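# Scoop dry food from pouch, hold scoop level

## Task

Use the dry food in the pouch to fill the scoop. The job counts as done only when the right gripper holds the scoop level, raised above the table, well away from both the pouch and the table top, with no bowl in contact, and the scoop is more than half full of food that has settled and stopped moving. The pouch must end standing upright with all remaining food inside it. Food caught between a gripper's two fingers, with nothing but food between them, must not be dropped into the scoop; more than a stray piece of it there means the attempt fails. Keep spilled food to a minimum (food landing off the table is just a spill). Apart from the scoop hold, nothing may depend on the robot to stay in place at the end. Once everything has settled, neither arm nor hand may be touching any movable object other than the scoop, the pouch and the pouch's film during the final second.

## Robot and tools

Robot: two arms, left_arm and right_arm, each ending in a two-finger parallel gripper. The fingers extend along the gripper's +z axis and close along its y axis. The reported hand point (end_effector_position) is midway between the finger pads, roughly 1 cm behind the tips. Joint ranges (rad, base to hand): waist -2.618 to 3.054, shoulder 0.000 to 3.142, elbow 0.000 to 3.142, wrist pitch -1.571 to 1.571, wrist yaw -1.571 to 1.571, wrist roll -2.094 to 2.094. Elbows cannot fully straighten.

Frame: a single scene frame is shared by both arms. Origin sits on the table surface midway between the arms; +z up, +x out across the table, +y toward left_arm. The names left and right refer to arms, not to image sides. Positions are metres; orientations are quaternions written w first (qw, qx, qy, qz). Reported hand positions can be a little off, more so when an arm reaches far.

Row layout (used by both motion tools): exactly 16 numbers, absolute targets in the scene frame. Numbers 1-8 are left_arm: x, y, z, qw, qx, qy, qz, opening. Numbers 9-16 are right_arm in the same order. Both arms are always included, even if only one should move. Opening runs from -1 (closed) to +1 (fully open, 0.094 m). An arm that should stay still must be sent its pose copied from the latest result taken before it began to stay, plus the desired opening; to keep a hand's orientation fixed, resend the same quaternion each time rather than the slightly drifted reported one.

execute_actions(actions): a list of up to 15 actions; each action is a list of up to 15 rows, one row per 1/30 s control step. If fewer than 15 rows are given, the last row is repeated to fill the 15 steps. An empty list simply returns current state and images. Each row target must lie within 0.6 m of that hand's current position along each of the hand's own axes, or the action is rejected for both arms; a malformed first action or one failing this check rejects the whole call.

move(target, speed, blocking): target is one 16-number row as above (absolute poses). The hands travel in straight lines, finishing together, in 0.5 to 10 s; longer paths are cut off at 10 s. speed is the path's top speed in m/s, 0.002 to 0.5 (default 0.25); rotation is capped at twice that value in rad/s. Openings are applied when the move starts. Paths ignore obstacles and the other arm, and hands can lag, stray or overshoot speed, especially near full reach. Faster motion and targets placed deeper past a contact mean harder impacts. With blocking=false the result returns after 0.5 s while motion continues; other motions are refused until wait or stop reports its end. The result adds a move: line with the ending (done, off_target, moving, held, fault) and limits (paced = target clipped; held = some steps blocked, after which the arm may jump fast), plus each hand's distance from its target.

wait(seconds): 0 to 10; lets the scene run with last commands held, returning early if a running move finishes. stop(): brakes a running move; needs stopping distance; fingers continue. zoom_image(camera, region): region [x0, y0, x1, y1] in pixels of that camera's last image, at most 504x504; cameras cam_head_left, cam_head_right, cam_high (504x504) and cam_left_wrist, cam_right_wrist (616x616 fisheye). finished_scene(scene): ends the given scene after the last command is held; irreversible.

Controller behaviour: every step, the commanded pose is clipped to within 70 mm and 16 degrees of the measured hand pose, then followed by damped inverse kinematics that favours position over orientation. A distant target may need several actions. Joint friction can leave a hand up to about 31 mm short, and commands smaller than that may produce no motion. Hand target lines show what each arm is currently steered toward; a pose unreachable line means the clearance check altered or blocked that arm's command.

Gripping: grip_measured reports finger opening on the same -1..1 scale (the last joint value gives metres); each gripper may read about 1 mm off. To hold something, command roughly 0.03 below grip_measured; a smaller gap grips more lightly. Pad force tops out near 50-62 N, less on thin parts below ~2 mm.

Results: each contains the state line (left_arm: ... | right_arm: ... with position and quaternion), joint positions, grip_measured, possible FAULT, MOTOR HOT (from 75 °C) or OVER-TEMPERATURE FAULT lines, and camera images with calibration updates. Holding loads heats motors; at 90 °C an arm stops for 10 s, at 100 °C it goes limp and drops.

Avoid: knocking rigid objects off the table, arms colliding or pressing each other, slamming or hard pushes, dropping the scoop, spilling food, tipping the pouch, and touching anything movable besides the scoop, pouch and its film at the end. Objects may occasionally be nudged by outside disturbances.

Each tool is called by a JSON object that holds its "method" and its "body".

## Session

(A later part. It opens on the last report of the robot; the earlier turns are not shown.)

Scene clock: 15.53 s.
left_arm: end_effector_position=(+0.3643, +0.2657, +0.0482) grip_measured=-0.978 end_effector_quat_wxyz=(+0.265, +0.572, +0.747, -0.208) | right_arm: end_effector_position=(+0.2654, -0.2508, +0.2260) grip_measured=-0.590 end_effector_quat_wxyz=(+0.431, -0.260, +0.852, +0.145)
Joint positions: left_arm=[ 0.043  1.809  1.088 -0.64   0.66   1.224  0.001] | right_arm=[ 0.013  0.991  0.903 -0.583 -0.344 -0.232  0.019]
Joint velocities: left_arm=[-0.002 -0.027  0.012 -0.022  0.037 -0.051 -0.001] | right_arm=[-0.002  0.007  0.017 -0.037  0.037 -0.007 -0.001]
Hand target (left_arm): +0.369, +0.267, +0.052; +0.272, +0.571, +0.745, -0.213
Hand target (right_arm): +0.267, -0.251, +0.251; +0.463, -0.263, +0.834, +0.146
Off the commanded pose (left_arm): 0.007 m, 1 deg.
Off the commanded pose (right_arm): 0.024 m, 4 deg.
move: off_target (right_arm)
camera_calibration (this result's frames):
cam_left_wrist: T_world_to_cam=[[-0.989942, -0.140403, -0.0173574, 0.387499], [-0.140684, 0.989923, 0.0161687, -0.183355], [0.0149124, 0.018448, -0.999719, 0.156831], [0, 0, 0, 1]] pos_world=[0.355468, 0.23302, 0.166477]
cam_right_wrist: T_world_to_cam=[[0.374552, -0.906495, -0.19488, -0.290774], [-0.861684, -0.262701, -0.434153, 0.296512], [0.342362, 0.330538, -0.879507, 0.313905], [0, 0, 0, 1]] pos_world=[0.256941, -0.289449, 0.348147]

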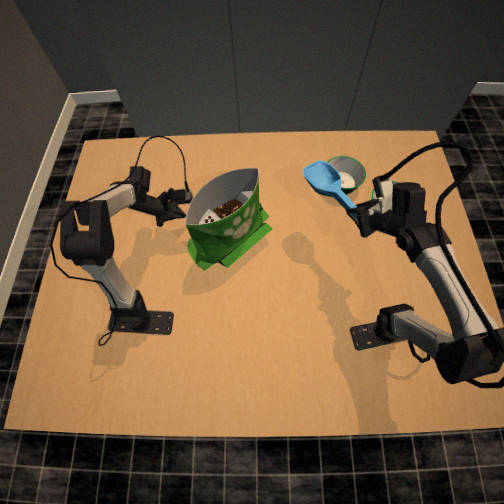

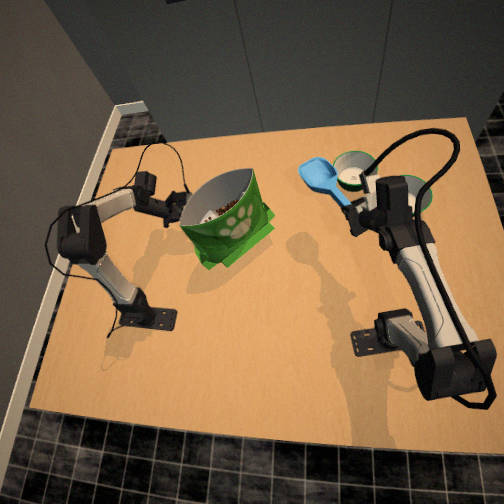

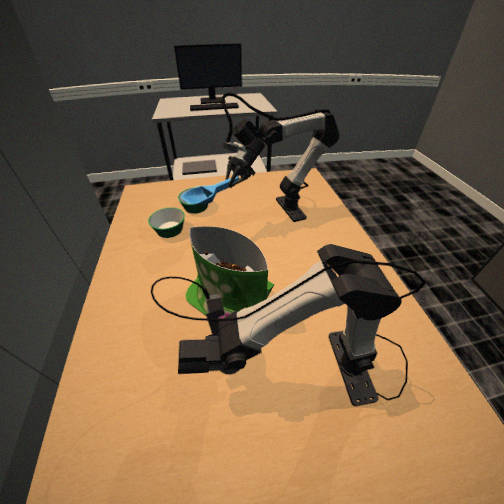

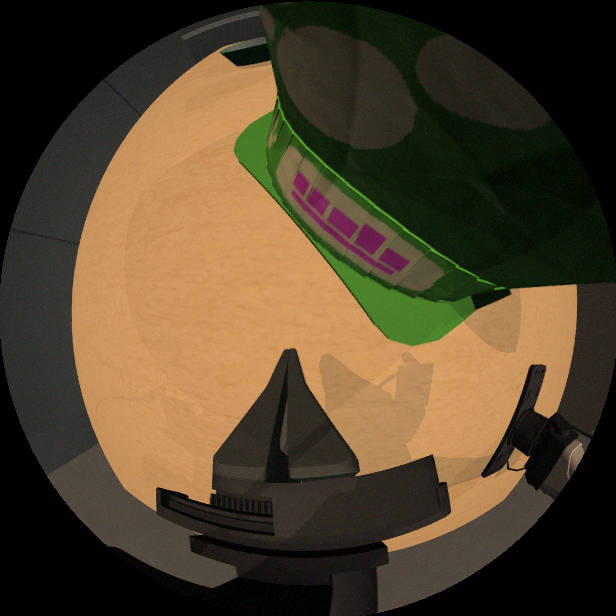

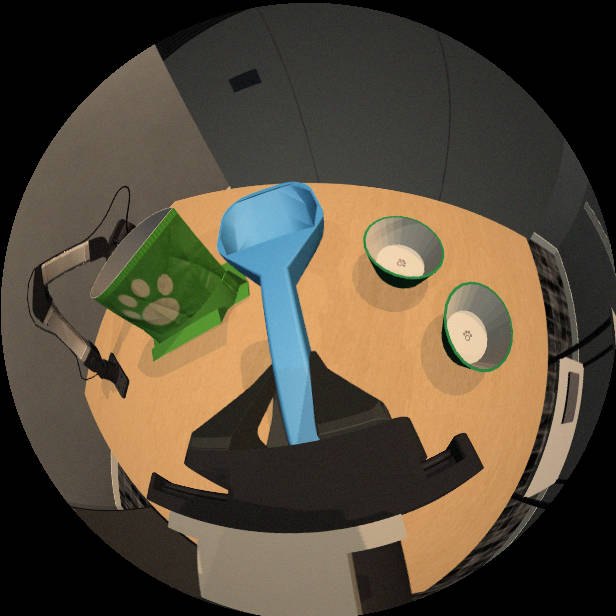

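{"method": "move", "body": {"target": [0.355,0.23,0.045,0.412,0.56,0.611,-0.378,-1, 0.27,-0.25,0.25,0.463,-0.263,0.834,0.146,-0.63], "speed": 0.2}}

{"method": "move", "body": {"target": [0.34,0.10,0.045,0.412,0.56,0.611,-0.378,-1, 0.27,-0.25,0.25,0.463,-0.263,0.834,0.146,-0.63], "speed": 0.04}}

Scene clock: 17.53 s.
left_arm: end_effector_position=(+0.3558, +0.2279, +0.0467) grip_measured=-0.978 end_effector_quat_wxyz=(+0.403, +0.565, +0.614, -0.376) | right_arm: end_effector_position=(+0.2638, -0.2510, +0.2241) grip_measured=-0.590 end_effector_quat_wxyz=(+0.427, -0.259, +0.854, +0.146)
Joint positions: left_arm=[ 0.086  2.001  1.045 -0.512  1.165  1.452  0.001] | right_arm=[ 0.013  0.991  0.903 -0.593 -0.344 -0.232  0.019]
Joint velocities: left_arm=[ 0.002 -0.012  0.007 -0.007 -0.022 -0.022 -0.   ] | right_arm=[-0.002  0.002 -0.002  0.066 -0.037  0.007  0.001]
Hand target (left_arm): +0.356, +0.230, +0.047; +0.411, +0.560, +0.611, -0.379
Hand target (right_arm): +0.269, -0.250, +0.250; +0.463, -0.263, +0.834, +0.145
Off the commanded pose (left_arm): 0.003 m, 1 deg.
Off the commanded pose (right_arm): 0.027 m, 5 deg.
move: off_target (right_arm)
camera_calibration (this result's frames):
cam_left_wrist: T_world_to_cam=[[-0.99742, 0.015685, -0.0700474, 0.343255], [0.0452173, 0.895178, -0.44341, -0.170171], [0.05575, -0.445434, -0.893577, 0.242316], [0, 0, 0, 1]] pos_world=[0.336555, 0.254885, 0.165116]
cam_right_wrist: T_world_to_cam=[[0.372831, -0.906724, -0.197103, -0.289888], [-0.865968, -0.263703, -0.424923, 0.293134], [0.333311, 0.32911, -0.88351, 0.315775], [0, 0, 0, 1]] pos_world=[0.256673, -0.289472, 0.346412]

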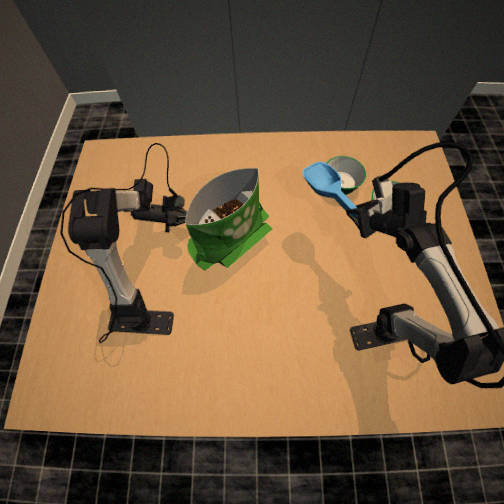

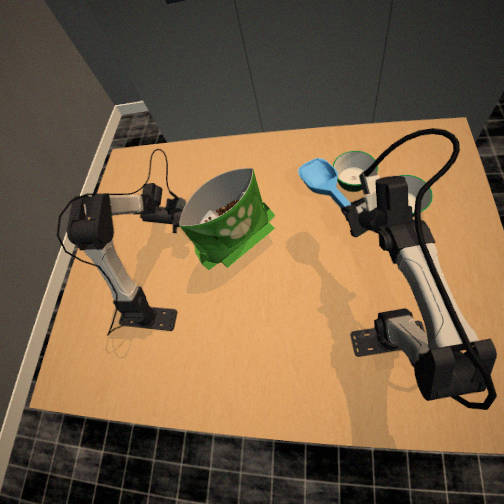

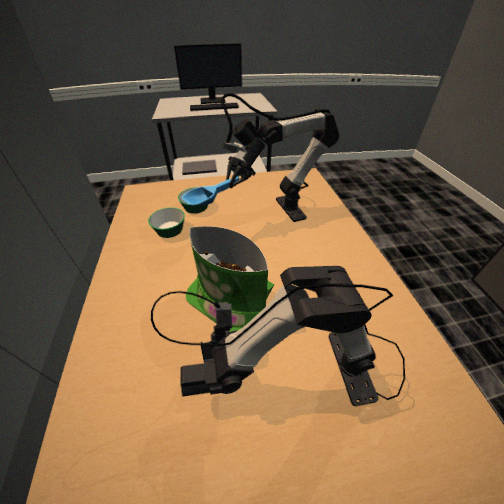

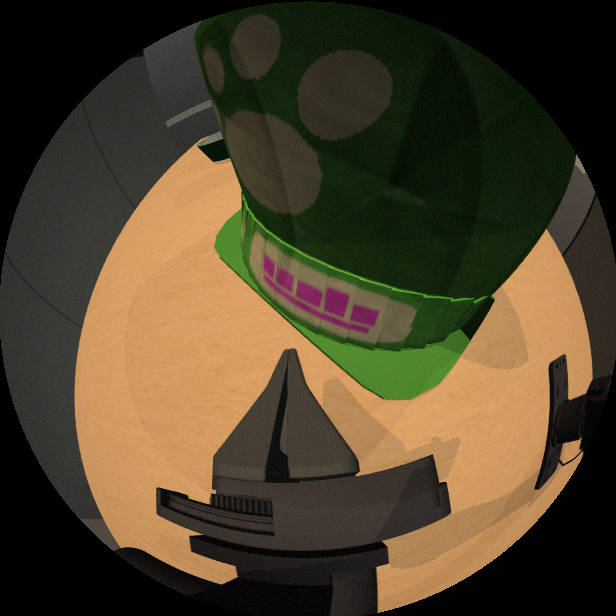

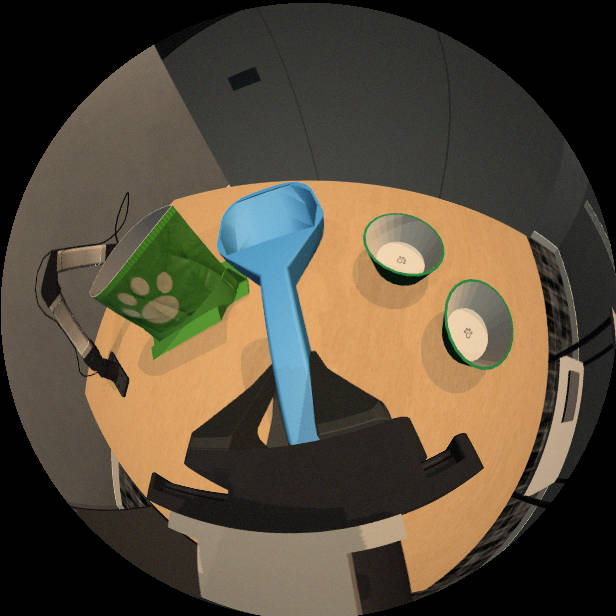

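Scene clock: 21.13 s.
left_arm: end_effector_position=(+0.3589, +0.1142, +0.0473) grip_measured=-0.979 end_effector_quat_wxyz=(+0.422, +0.554, +0.624, -0.354) | right_arm: end_effector_position=(+0.2624, -0.2513, +0.2224) grip_measured=-0.590 end_effector_quat_wxyz=(+0.423, -0.259, +0.856, +0.146)
Joint positions: left_arm=[-0.262  1.956  0.852  0.34   0.966  0.697  0.001] | right_arm=[ 0.013  0.991  0.903 -0.603 -0.344 -0.232  0.019]
Joint velocities: left_arm=[-0.007  0.002 -0.002  0.007  0.007 -0.037 -0.001] | right_arm=[ 0.002  0.012  0.002 -0.081 -0.022 -0.022 -0.001]
Hand target (left_arm): +0.342, +0.103, +0.043; +0.409, +0.564, +0.613, -0.374
Hand target (right_arm): +0.268, -0.250, +0.250; +0.463, -0.263, +0.834, +0.145
Off the commanded pose (left_arm): 0.024 m, 3 deg.
Off the commanded pose (right_arm): 0.029 m, 5 deg.
move: off_target (left_arm, right_arm)
camera_calibration (this result's frames):
cam_left_wrist: T_world_to_cam=[[-0.993801, -0.0403022, -0.103614, 0.354885], [0.0092317, 0.898847, -0.438165, -0.0559761], [0.110792, -0.436405, -0.892903, 0.171286], [0, 0, 0, 1]] pos_world=[0.334225, 0.139367, 0.165186]
cam_right_wrist: T_world_to_cam=[[0.370977, -0.907084, -0.198931, -0.289154], [-0.869906, -0.26447, -0.416317, 0.290039], [0.325024, 0.327496, -0.88719, 0.317381], [0, 0, 0, 1]] pos_world=[0.256419, -0.289521, 0.344804]

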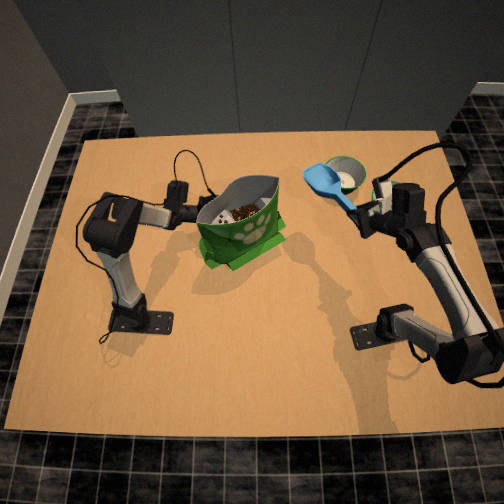

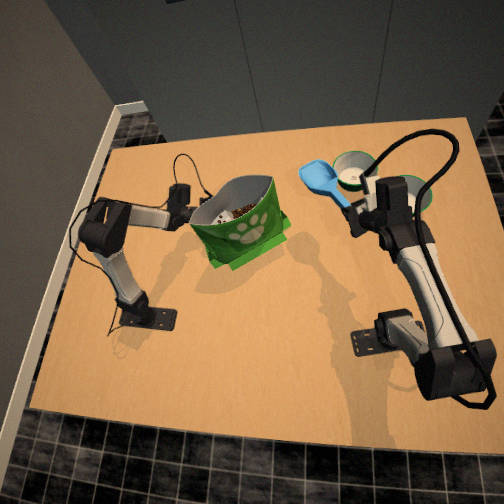

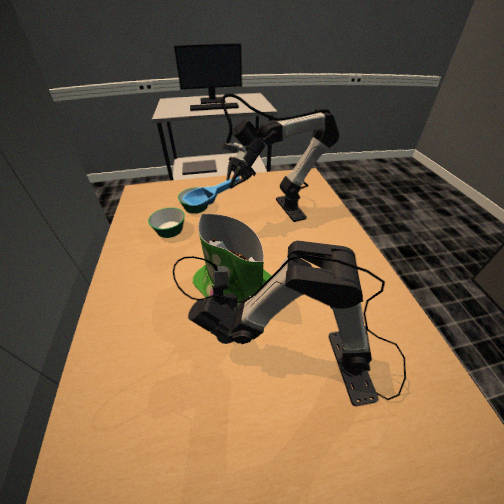

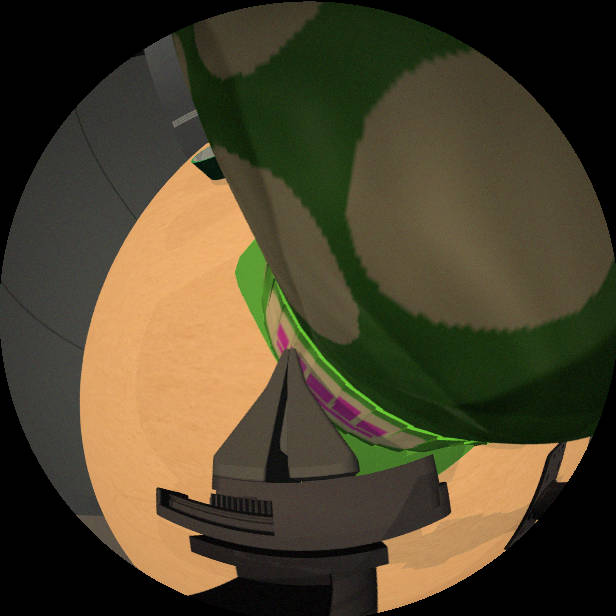

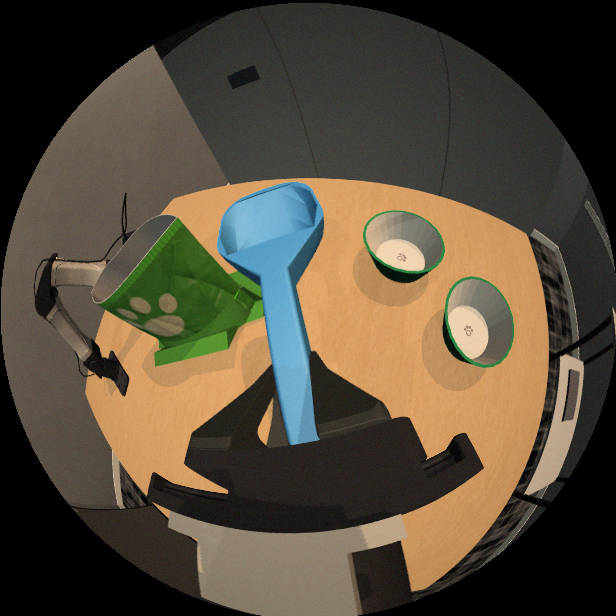

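{"method": "move", "body": {"target": [0.33,0.22,0.045,0.412,0.56,0.611,-0.378,-1, 0.262,-0.251,0.222,0.423,-0.259,0.856,0.146,-0.63], "speed": 0.2}}

{"method": "move", "body": {"target": [0.27,0.21,0.045,0.412,0.56,0.611,-0.378,-1, 0.262,-0.251,0.222,0.423,-0.259,0.856,0.146,-0.63], "speed": 0.2}}

{"method": "move", "body": {"target": [0.27,0.06,0.045,0.412,0.56,0.611,-0.378,-1, 0.262,-0.251,0.222,0.423,-0.259,0.856,0.146,-0.63], "speed": 0.05}}

Scene clock: 22.90 s.
left_arm: end_effector_position=(+0.3244, +0.2176, +0.0446) grip_measured=-0.979 end_effector_quat_wxyz=(+0.410, +0.559, +0.615, -0.376) | right_arm: end_effector_position=(+0.2609, -0.2516, +0.2204) grip_measured=-0.590 end_effector_quat_wxyz=(+0.418, -0.259, +0.858, +0.147)
Joint positions: left_arm=[ 0.057  1.892  0.849 -0.317  1.171  1.34   0.001] | right_arm=[ 0.013  0.991  0.903 -0.614 -0.344 -0.232  0.019]
Joint velocities: left_arm=[-0.012  0.017 -0.002 -0.066 -0.007  0.022  0.   ] | right_arm=[-0.007 -0.017 -0.007 -0.139 -0.022 -0.051  0.   ]
Hand target (left_arm): +0.328, +0.218, +0.048; +0.415, +0.557, +0.610, -0.381
Hand target (right_arm): +0.262, -0.251, +0.222; +0.423, -0.259, +0.856, +0.146
Off the commanded pose (left_arm): 0.006 m, 1 deg.
Off the commanded pose (right_arm): 0.002 m, 1 deg.
move: done
camera_calibration (this result's frames):
cam_left_wrist: T_world_to_cam=[[-0.997117, 0.00140617, -0.0758643, 0.31523], [0.0358144, 0.890167, -0.454224, -0.155841], [0.0668932, -0.455632, -0.887652, 0.236033], [0, 0, 0, 1]] pos_world=[0.304113, 0.245826, 0.162643]
cam_right_wrist: T_world_to_cam=[[0.368881, -0.907493, -0.200957, -0.288339], [-0.87422, -0.26531, -0.406633, 0.286552], [0.315701, 0.32568, -0.891216, 0.319146], [0, 0, 0, 1]] pos_world=[0.256118, -0.28958, 0.343006]

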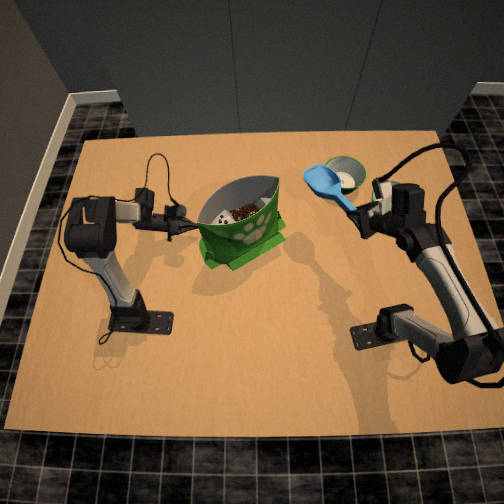

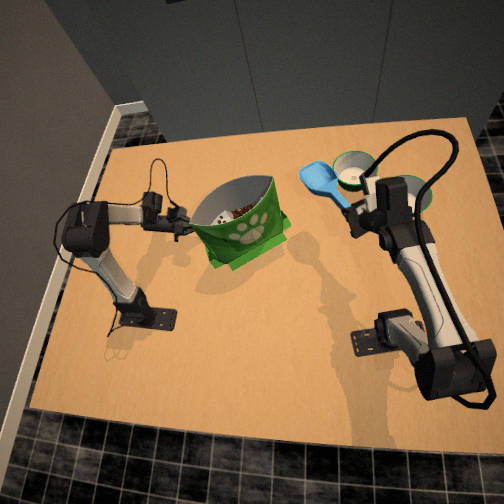

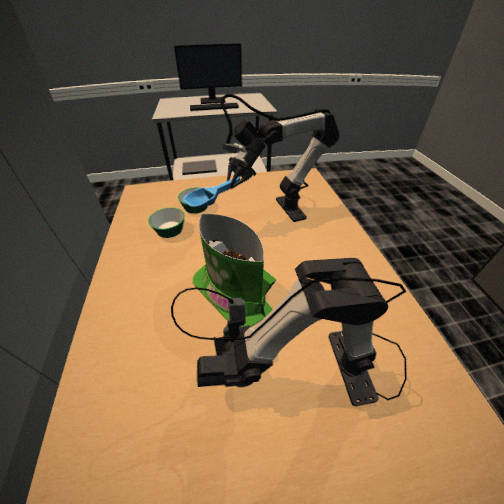

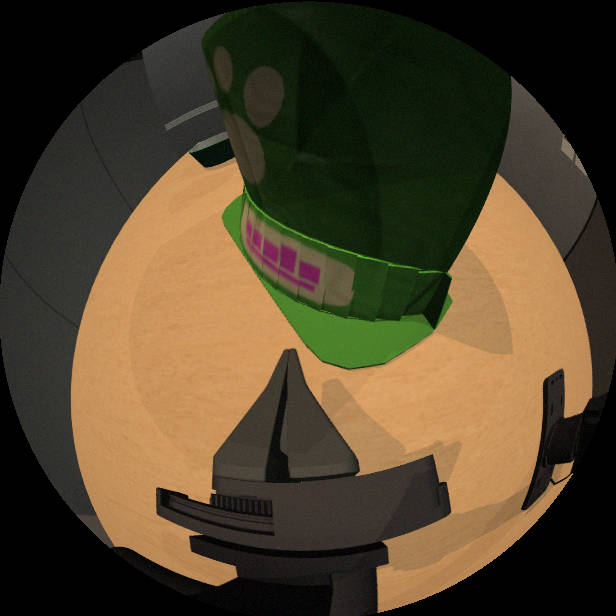

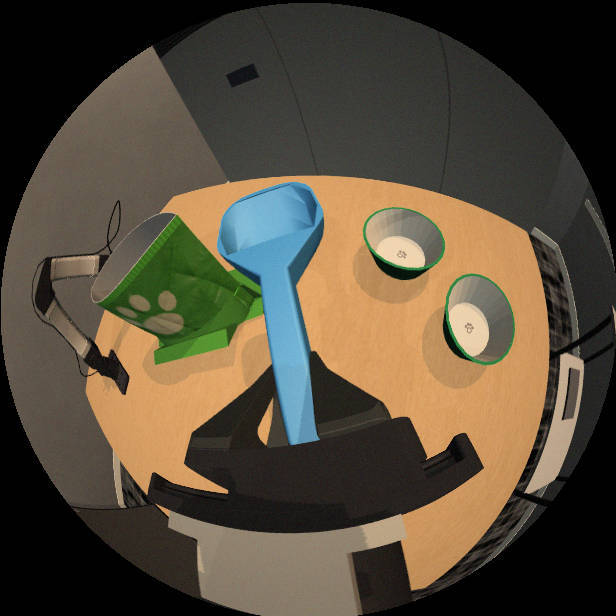

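Scene clock: 23.90 s.
left_arm: end_effector_position=(+0.2722, +0.2120, +0.0421) grip_measured=-0.979 end_effector_quat_wxyz=(+0.406, +0.555, +0.617, -0.382) | right_arm: end_effector_position=(+0.2598, -0.2518, +0.2191) grip_measured=-0.590 end_effector_quat_wxyz=(+0.415, -0.259, +0.860, +0.147)
Joint positions: left_arm=[ 0.036  1.741  0.619 -0.203  1.17   1.283  0.001] | right_arm=[ 0.013  0.991  0.903 -0.621 -0.344 -0.232  0.019]
Joint velocities: left_arm=[ 0.002 -0.007 -0.007  0.051  0.066 -0.051 -0.   ] | right_arm=[-0.002 -0.012 -0.002 -0.022  0.022 -0.037  0.001]
Hand target (left_arm): +0.270, +0.209, +0.045; +0.411, +0.561, +0.611, -0.378
Hand target (right_arm): +0.262, -0.251, +0.222; +0.423, -0.259, +0.856, +0.146
Off the commanded pose (left_arm): 0.004 m, 1 deg.
Off the commanded pose (right_arm): 0.004 m, 1 deg.
move: done
camera_calibration (this result's frames):
cam_left_wrist: T_world_to_cam=[[-0.998281, 0.00094341, -0.0585961, 0.262753], [0.0277665, 0.888132, -0.458749, -0.147324], [0.0516083, -0.459588, -0.886632, 0.239605], [0, 0, 0, 1]] pos_world=[0.254027, 0.240715, 0.160252]
cam_right_wrist: T_world_to_cam=[[0.367446, -0.907772, -0.202319, -0.287791], [-0.877089, -0.265869, -0.400036, 0.284175], [0.309351, 0.324444, -0.89389, 0.320323], [0, 0, 0, 1]] pos_world=[0.255903, -0.289622, 0.341787]

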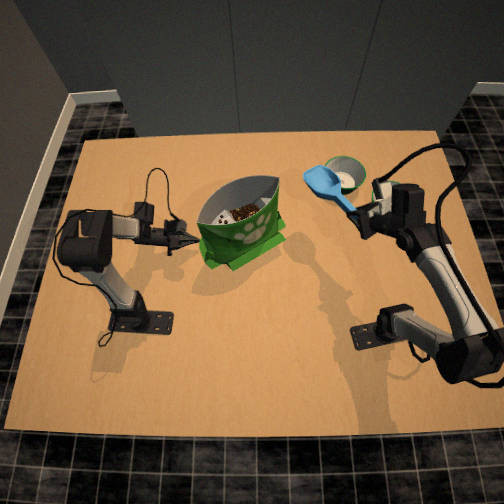

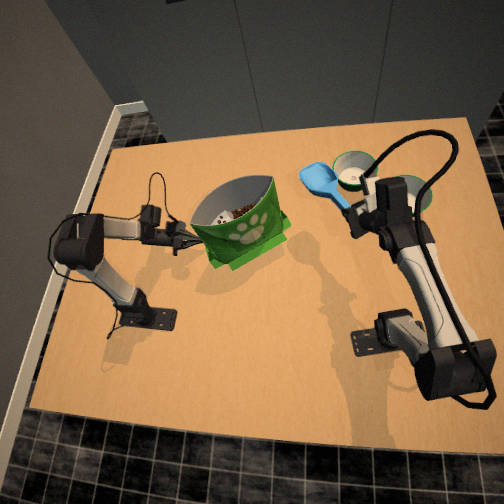

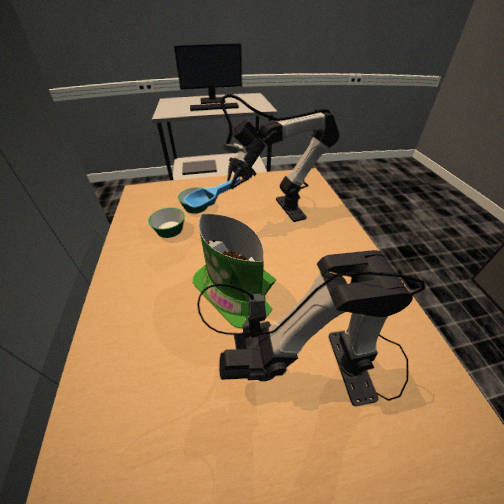

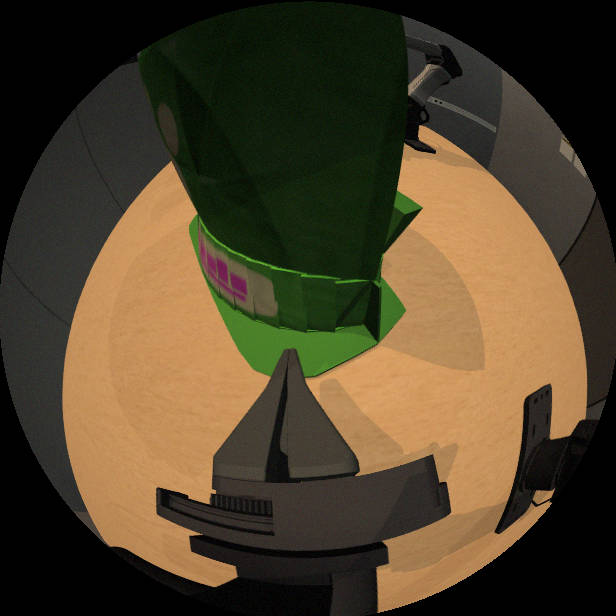

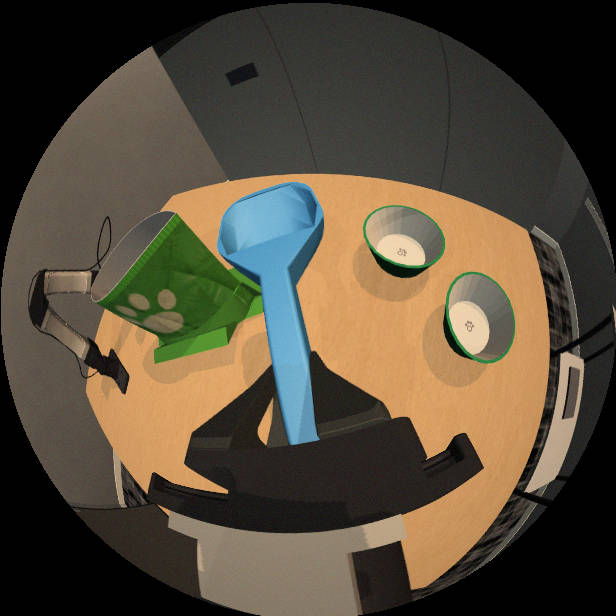

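Scene clock: 27.23 s.
left_arm: end_effector_position=(+0.2598, +0.0715, +0.0384) grip_measured=-0.979 end_effector_quat_wxyz=(+0.387, +0.565, +0.615, -0.391) | right_arm: end_effector_position=(+0.2583, -0.2521, +0.2174) grip_measured=-0.590 end_effector_quat_wxyz=(+0.410, -0.258, +0.862, +0.148)
Joint positions: left_arm=[-0.496  1.842  0.571  0.612  0.87   0.487  0.001] | right_arm=[ 0.013  0.991  0.903 -0.631 -0.344 -0.232  0.019]
Joint velocities: left_arm=[-0.002  0.007 -0.017 -0.007  0.066  0.037 -0.   ] | right_arm=[ 0.007 -0.007 -0.007  0.037  0.007 -0.037 -0.   ]
Hand target (left_arm): +0.273, +0.064, +0.042; +0.408, +0.565, +0.613, -0.373
Hand target (right_arm): +0.262, -0.251, +0.222; +0.423, -0.259, +0.856, +0.146
Off the commanded pose (left_arm): 0.017 m, 3 deg.
Off the commanded pose (right_arm): 0.006 m, 2 deg.
move: off_target (left_arm)
camera_calibration (this result's frames):
cam_left_wrist: T_world_to_cam=[[-0.998711, 0.0374711, -0.0342291, 0.246847], [0.0488039, 0.894124, -0.445153, -0.0302549], [0.0139247, -0.44625, -0.8948, 0.181613], [0, 0, 0, 1]] pos_world=[0.245477, 0.0988467, 0.157489]
cam_right_wrist: T_world_to_cam=[[0.365468, -0.908157, -0.204166, -0.287047], [-0.88094, -0.266619, -0.390973, 0.280907], [0.300631, 0.322746, -0.897472, 0.321905], [0, 0, 0, 1]] pos_world=[0.255594, -0.289682, 0.340123]

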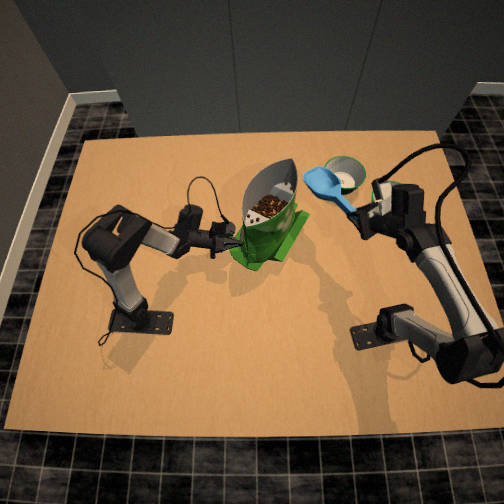

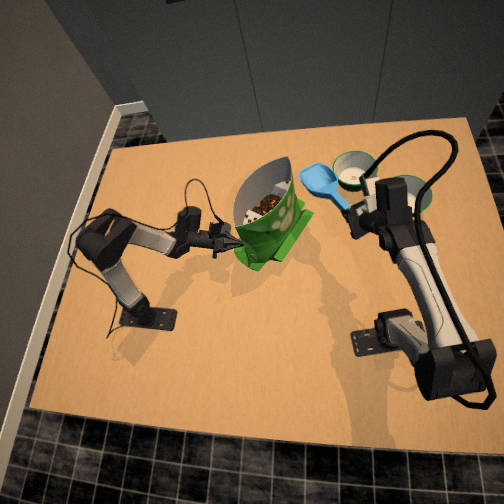

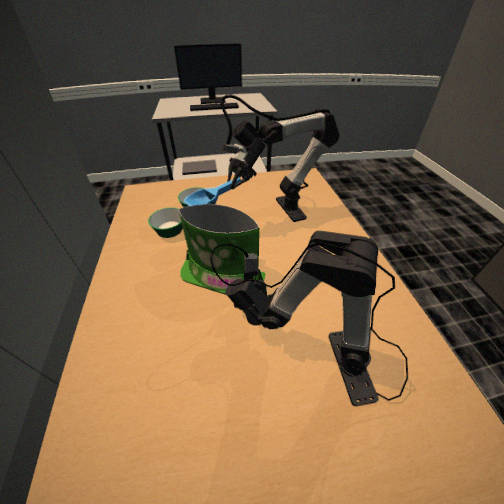

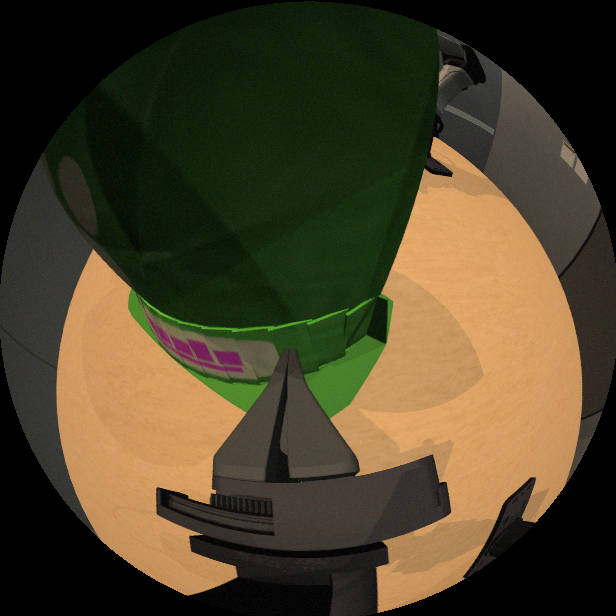

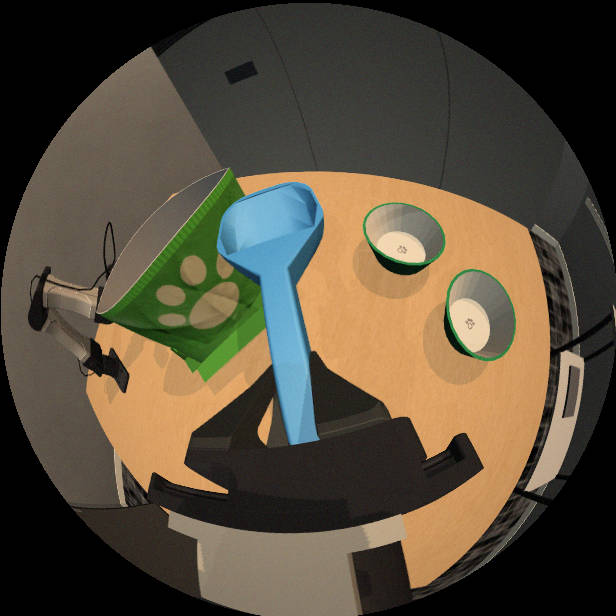

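{"method": "zoom_image", "body": {"camera": "cam_head_left", "region": [210, 150, 340, 280]}}

{"method": "zoom_image", "body": {"camera": "cam_right_wrist", "region": [80, 150, 330, 400]}}

Region (210, 150, 340, 280) of cam_head_left's 504x504 image, scaled by 3.877, with more detail than that image has.

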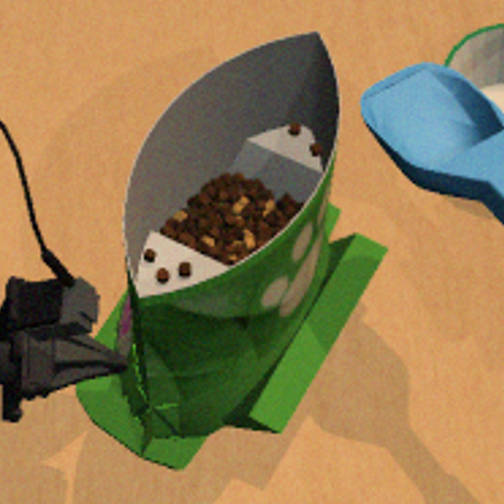

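Region (80, 150, 330, 400) of cam_right_wrist's 616x616 image, scaled by 2.016, with more detail than that image has.

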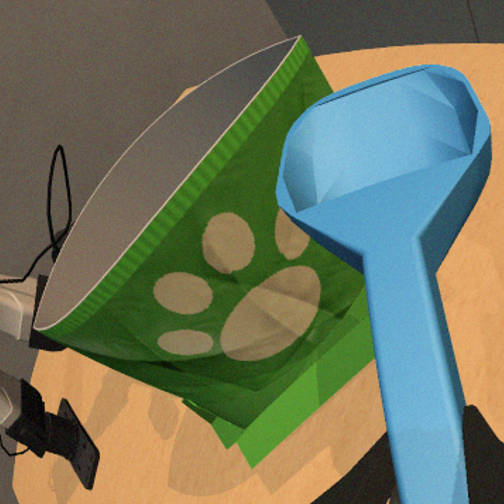

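{"method": "move", "body": {"target": [0.33,0.12,0.045,0.412,0.56,0.611,-0.378,-1, 0.25,-0.26,0.31,0.423,-0.259,0.856,0.146,-0.63], "speed": 0.2}}

{"method": "move", "body": {"target": [0.375,0.055,0.04,0.37,0.62,0.55,-0.42,-1, 0.28,-0.117,0.30,0.368,-0.446,0.789,0.208,-0.63], "speed": 0.15}}

Scene clock: 29.23 s.
left_arm: end_effector_position=(+0.3250, +0.1210, +0.0426) grip_measured=-0.979 end_effector_quat_wxyz=(+0.410, +0.556, +0.617, -0.377) | right_arm: end_effector_position=(+0.2444, -0.2607, +0.2975) grip_measured=-0.590 end_effector_quat_wxyz=(+0.409, -0.257, +0.864, +0.143)
Joint positions: left_arm=[-0.26   1.905  0.738  0.366  1.014  0.711  0.001] | right_arm=[-0.011  1.034  1.262 -0.957 -0.351 -0.251  0.019]
Joint velocities: left_arm=[-0.017 -0.017  0.007 -0.11   0.007 -0.022  0.001] | right_arm=[ 0.007 -0.017 -0.007 -0.037 -0.066 -0.066  0.001]
Hand target (left_arm): +0.329, +0.120, +0.046; +0.414, +0.558, +0.610, -0.381
Hand target (right_arm): +0.249, -0.260, +0.310; +0.423, -0.259, +0.856, +0.145
Off the commanded pose (left_arm): 0.006 m, 1 deg.
Off the commanded pose (right_arm): 0.014 m, 2 deg.
move: off_target (right_arm)
camera_calibration (this result's frames):
cam_left_wrist: T_world_to_cam=[[-0.997563, -0.00377394, -0.0696742, 0.316395], [0.0285113, 0.889327, -0.456382, -0.0682003], [0.0636855, -0.457256, -0.887052, 0.191369], [0, 0, 0, 1]] pos_world=[0.305381, 0.149351, 0.160673]
cam_right_wrist: T_world_to_cam=[[0.358129, -0.912632, -0.197095, -0.274934], [-0.883793, -0.263284, -0.386771, 0.297999], [0.301088, 0.312705, -0.900867, 0.399029], [0, 0, 0, 1]] pos_world=[0.241688, -0.297234, 0.420541]

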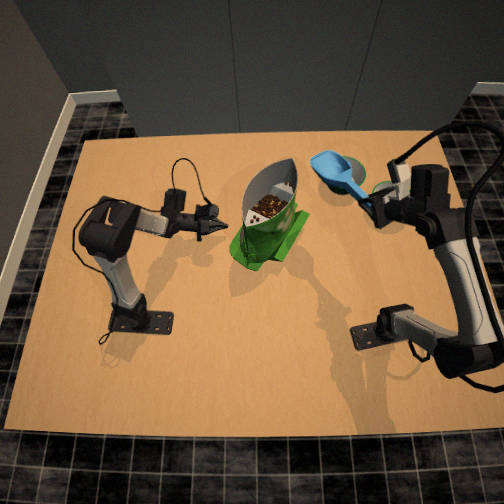

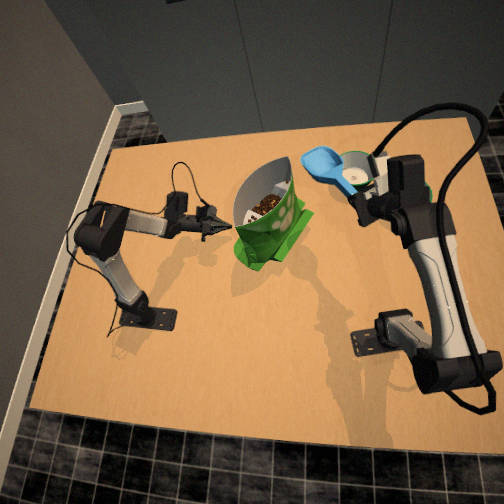

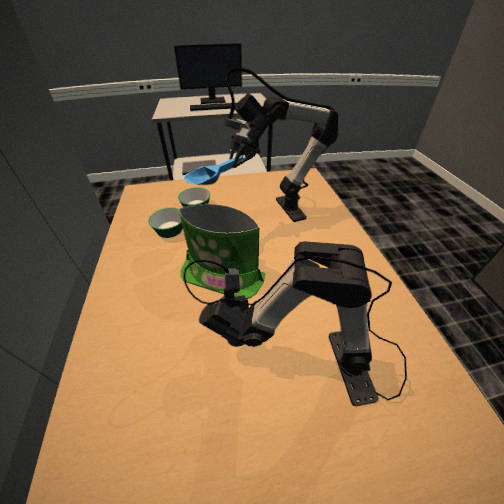

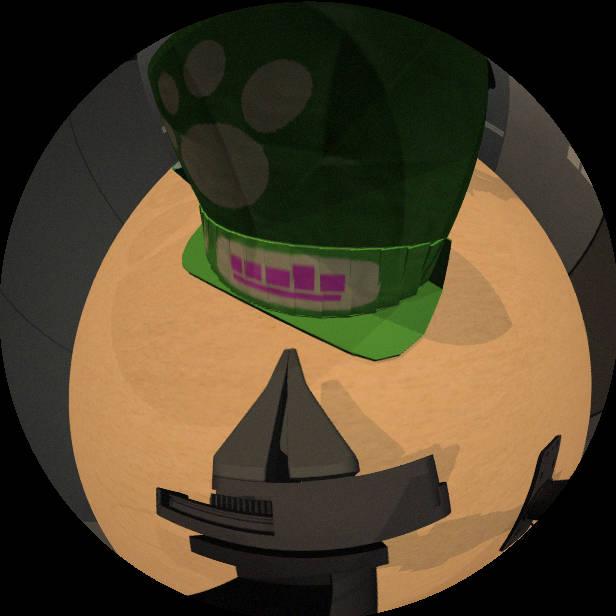

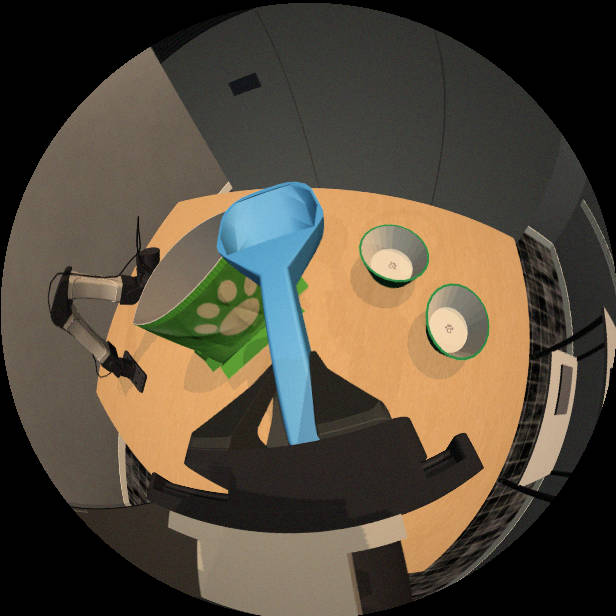

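Scene clock: 31.23 s.
left_arm: end_effector_position=(+0.3772, +0.0621, +0.0355) grip_measured=-0.979 end_effector_quat_wxyz=(+0.367, +0.616, +0.562, -0.412) | right_arm: end_effector_position=(+0.2742, -0.1283, +0.2819) grip_measured=-0.590 end_effector_quat_wxyz=(+0.344, -0.437, +0.807, +0.198)
Joint positions: left_arm=[-0.336  2.197  1.254 -0.039  1.082  0.912  0.001] | right_arm=[ 0.33   1.421  1.5   -0.903 -0.364 -0.339  0.019]
Joint velocities: left_arm=[-0.017  0.007  0.012  0.037  0.051  0.007 -0.   ] | right_arm=[-0.002 -0.007 -0.012 -0.007 -0.007 -0.007  0.   ]
Hand target (left_arm): +0.376, +0.056, +0.040; +0.369, +0.620, +0.551, -0.419
Hand target (right_arm): +0.278, -0.118, +0.300; +0.370, -0.446, +0.788, +0.208
Off the commanded pose (left_arm): 0.009 m, 2 deg.
Off the commanded pose (right_arm): 0.022 m, 4 deg.
move: off_target (right_arm)
camera_calibration (this result's frames):
cam_left_wrist: T_world_to_cam=[[-0.97911, 0.191838, -0.067385, 0.34848], [0.201563, 0.872176, -0.445737, -0.0851662], [-0.0267379, -0.450008, -0.892624, 0.18868], [0, 0, 0, 1]] pos_world=[0.363412, 0.0923357, 0.153941]
cam_right_wrist: T_world_to_cam=[[0.686132, -0.70893, -0.163218, -0.241182], [-0.716424, -0.619521, -0.320827, 0.242954], [0.126327, 0.337063, -0.932968, 0.394692], [0, 0, 0, 1]] pos_world=[0.289681, -0.153502, 0.406816]

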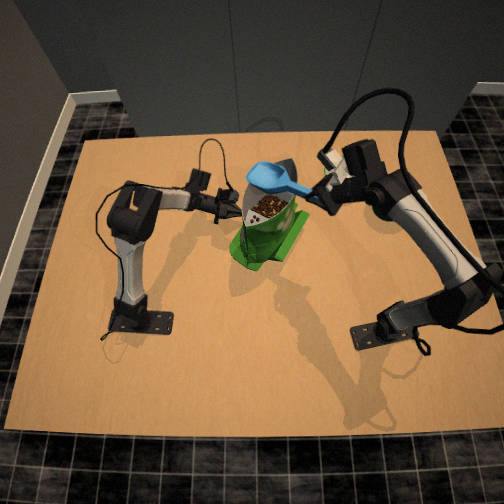

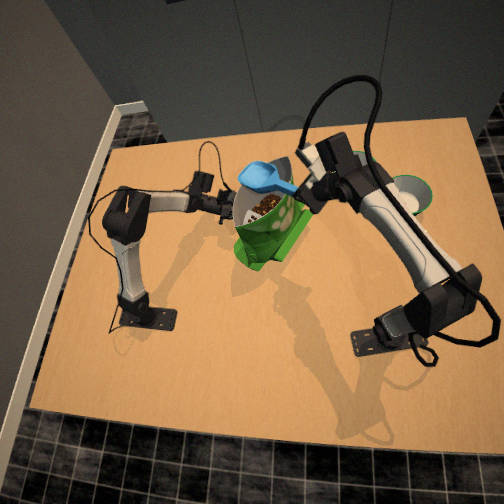

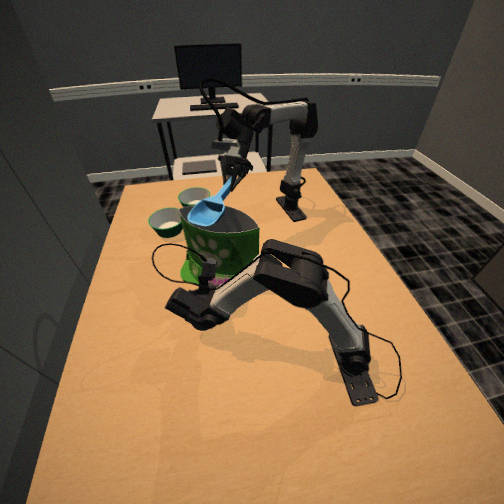

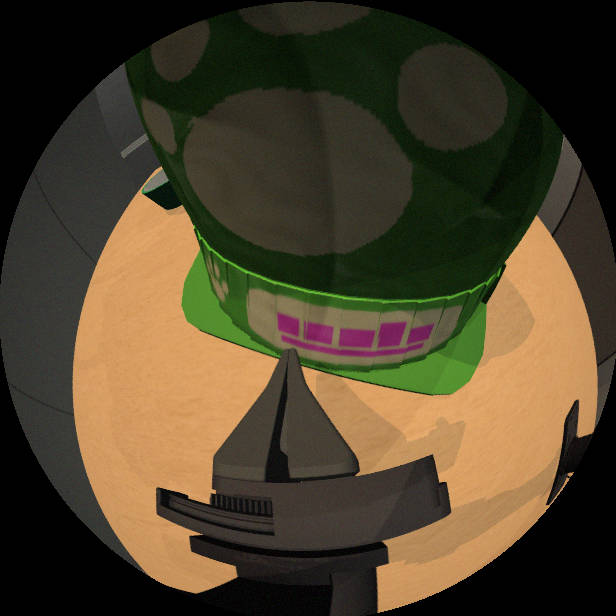

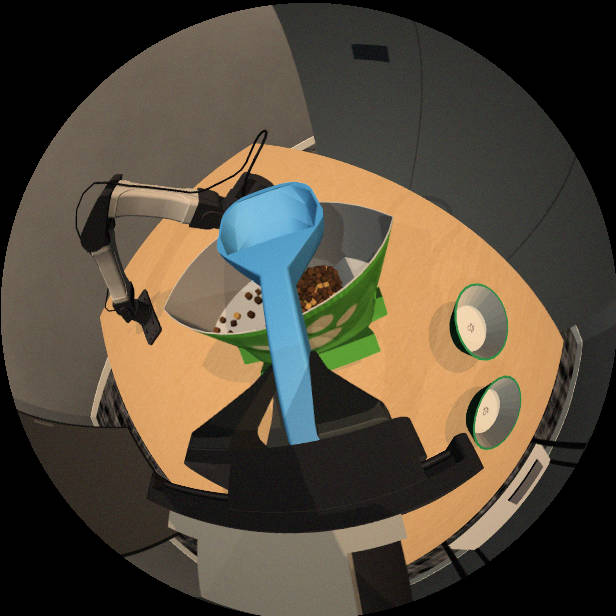

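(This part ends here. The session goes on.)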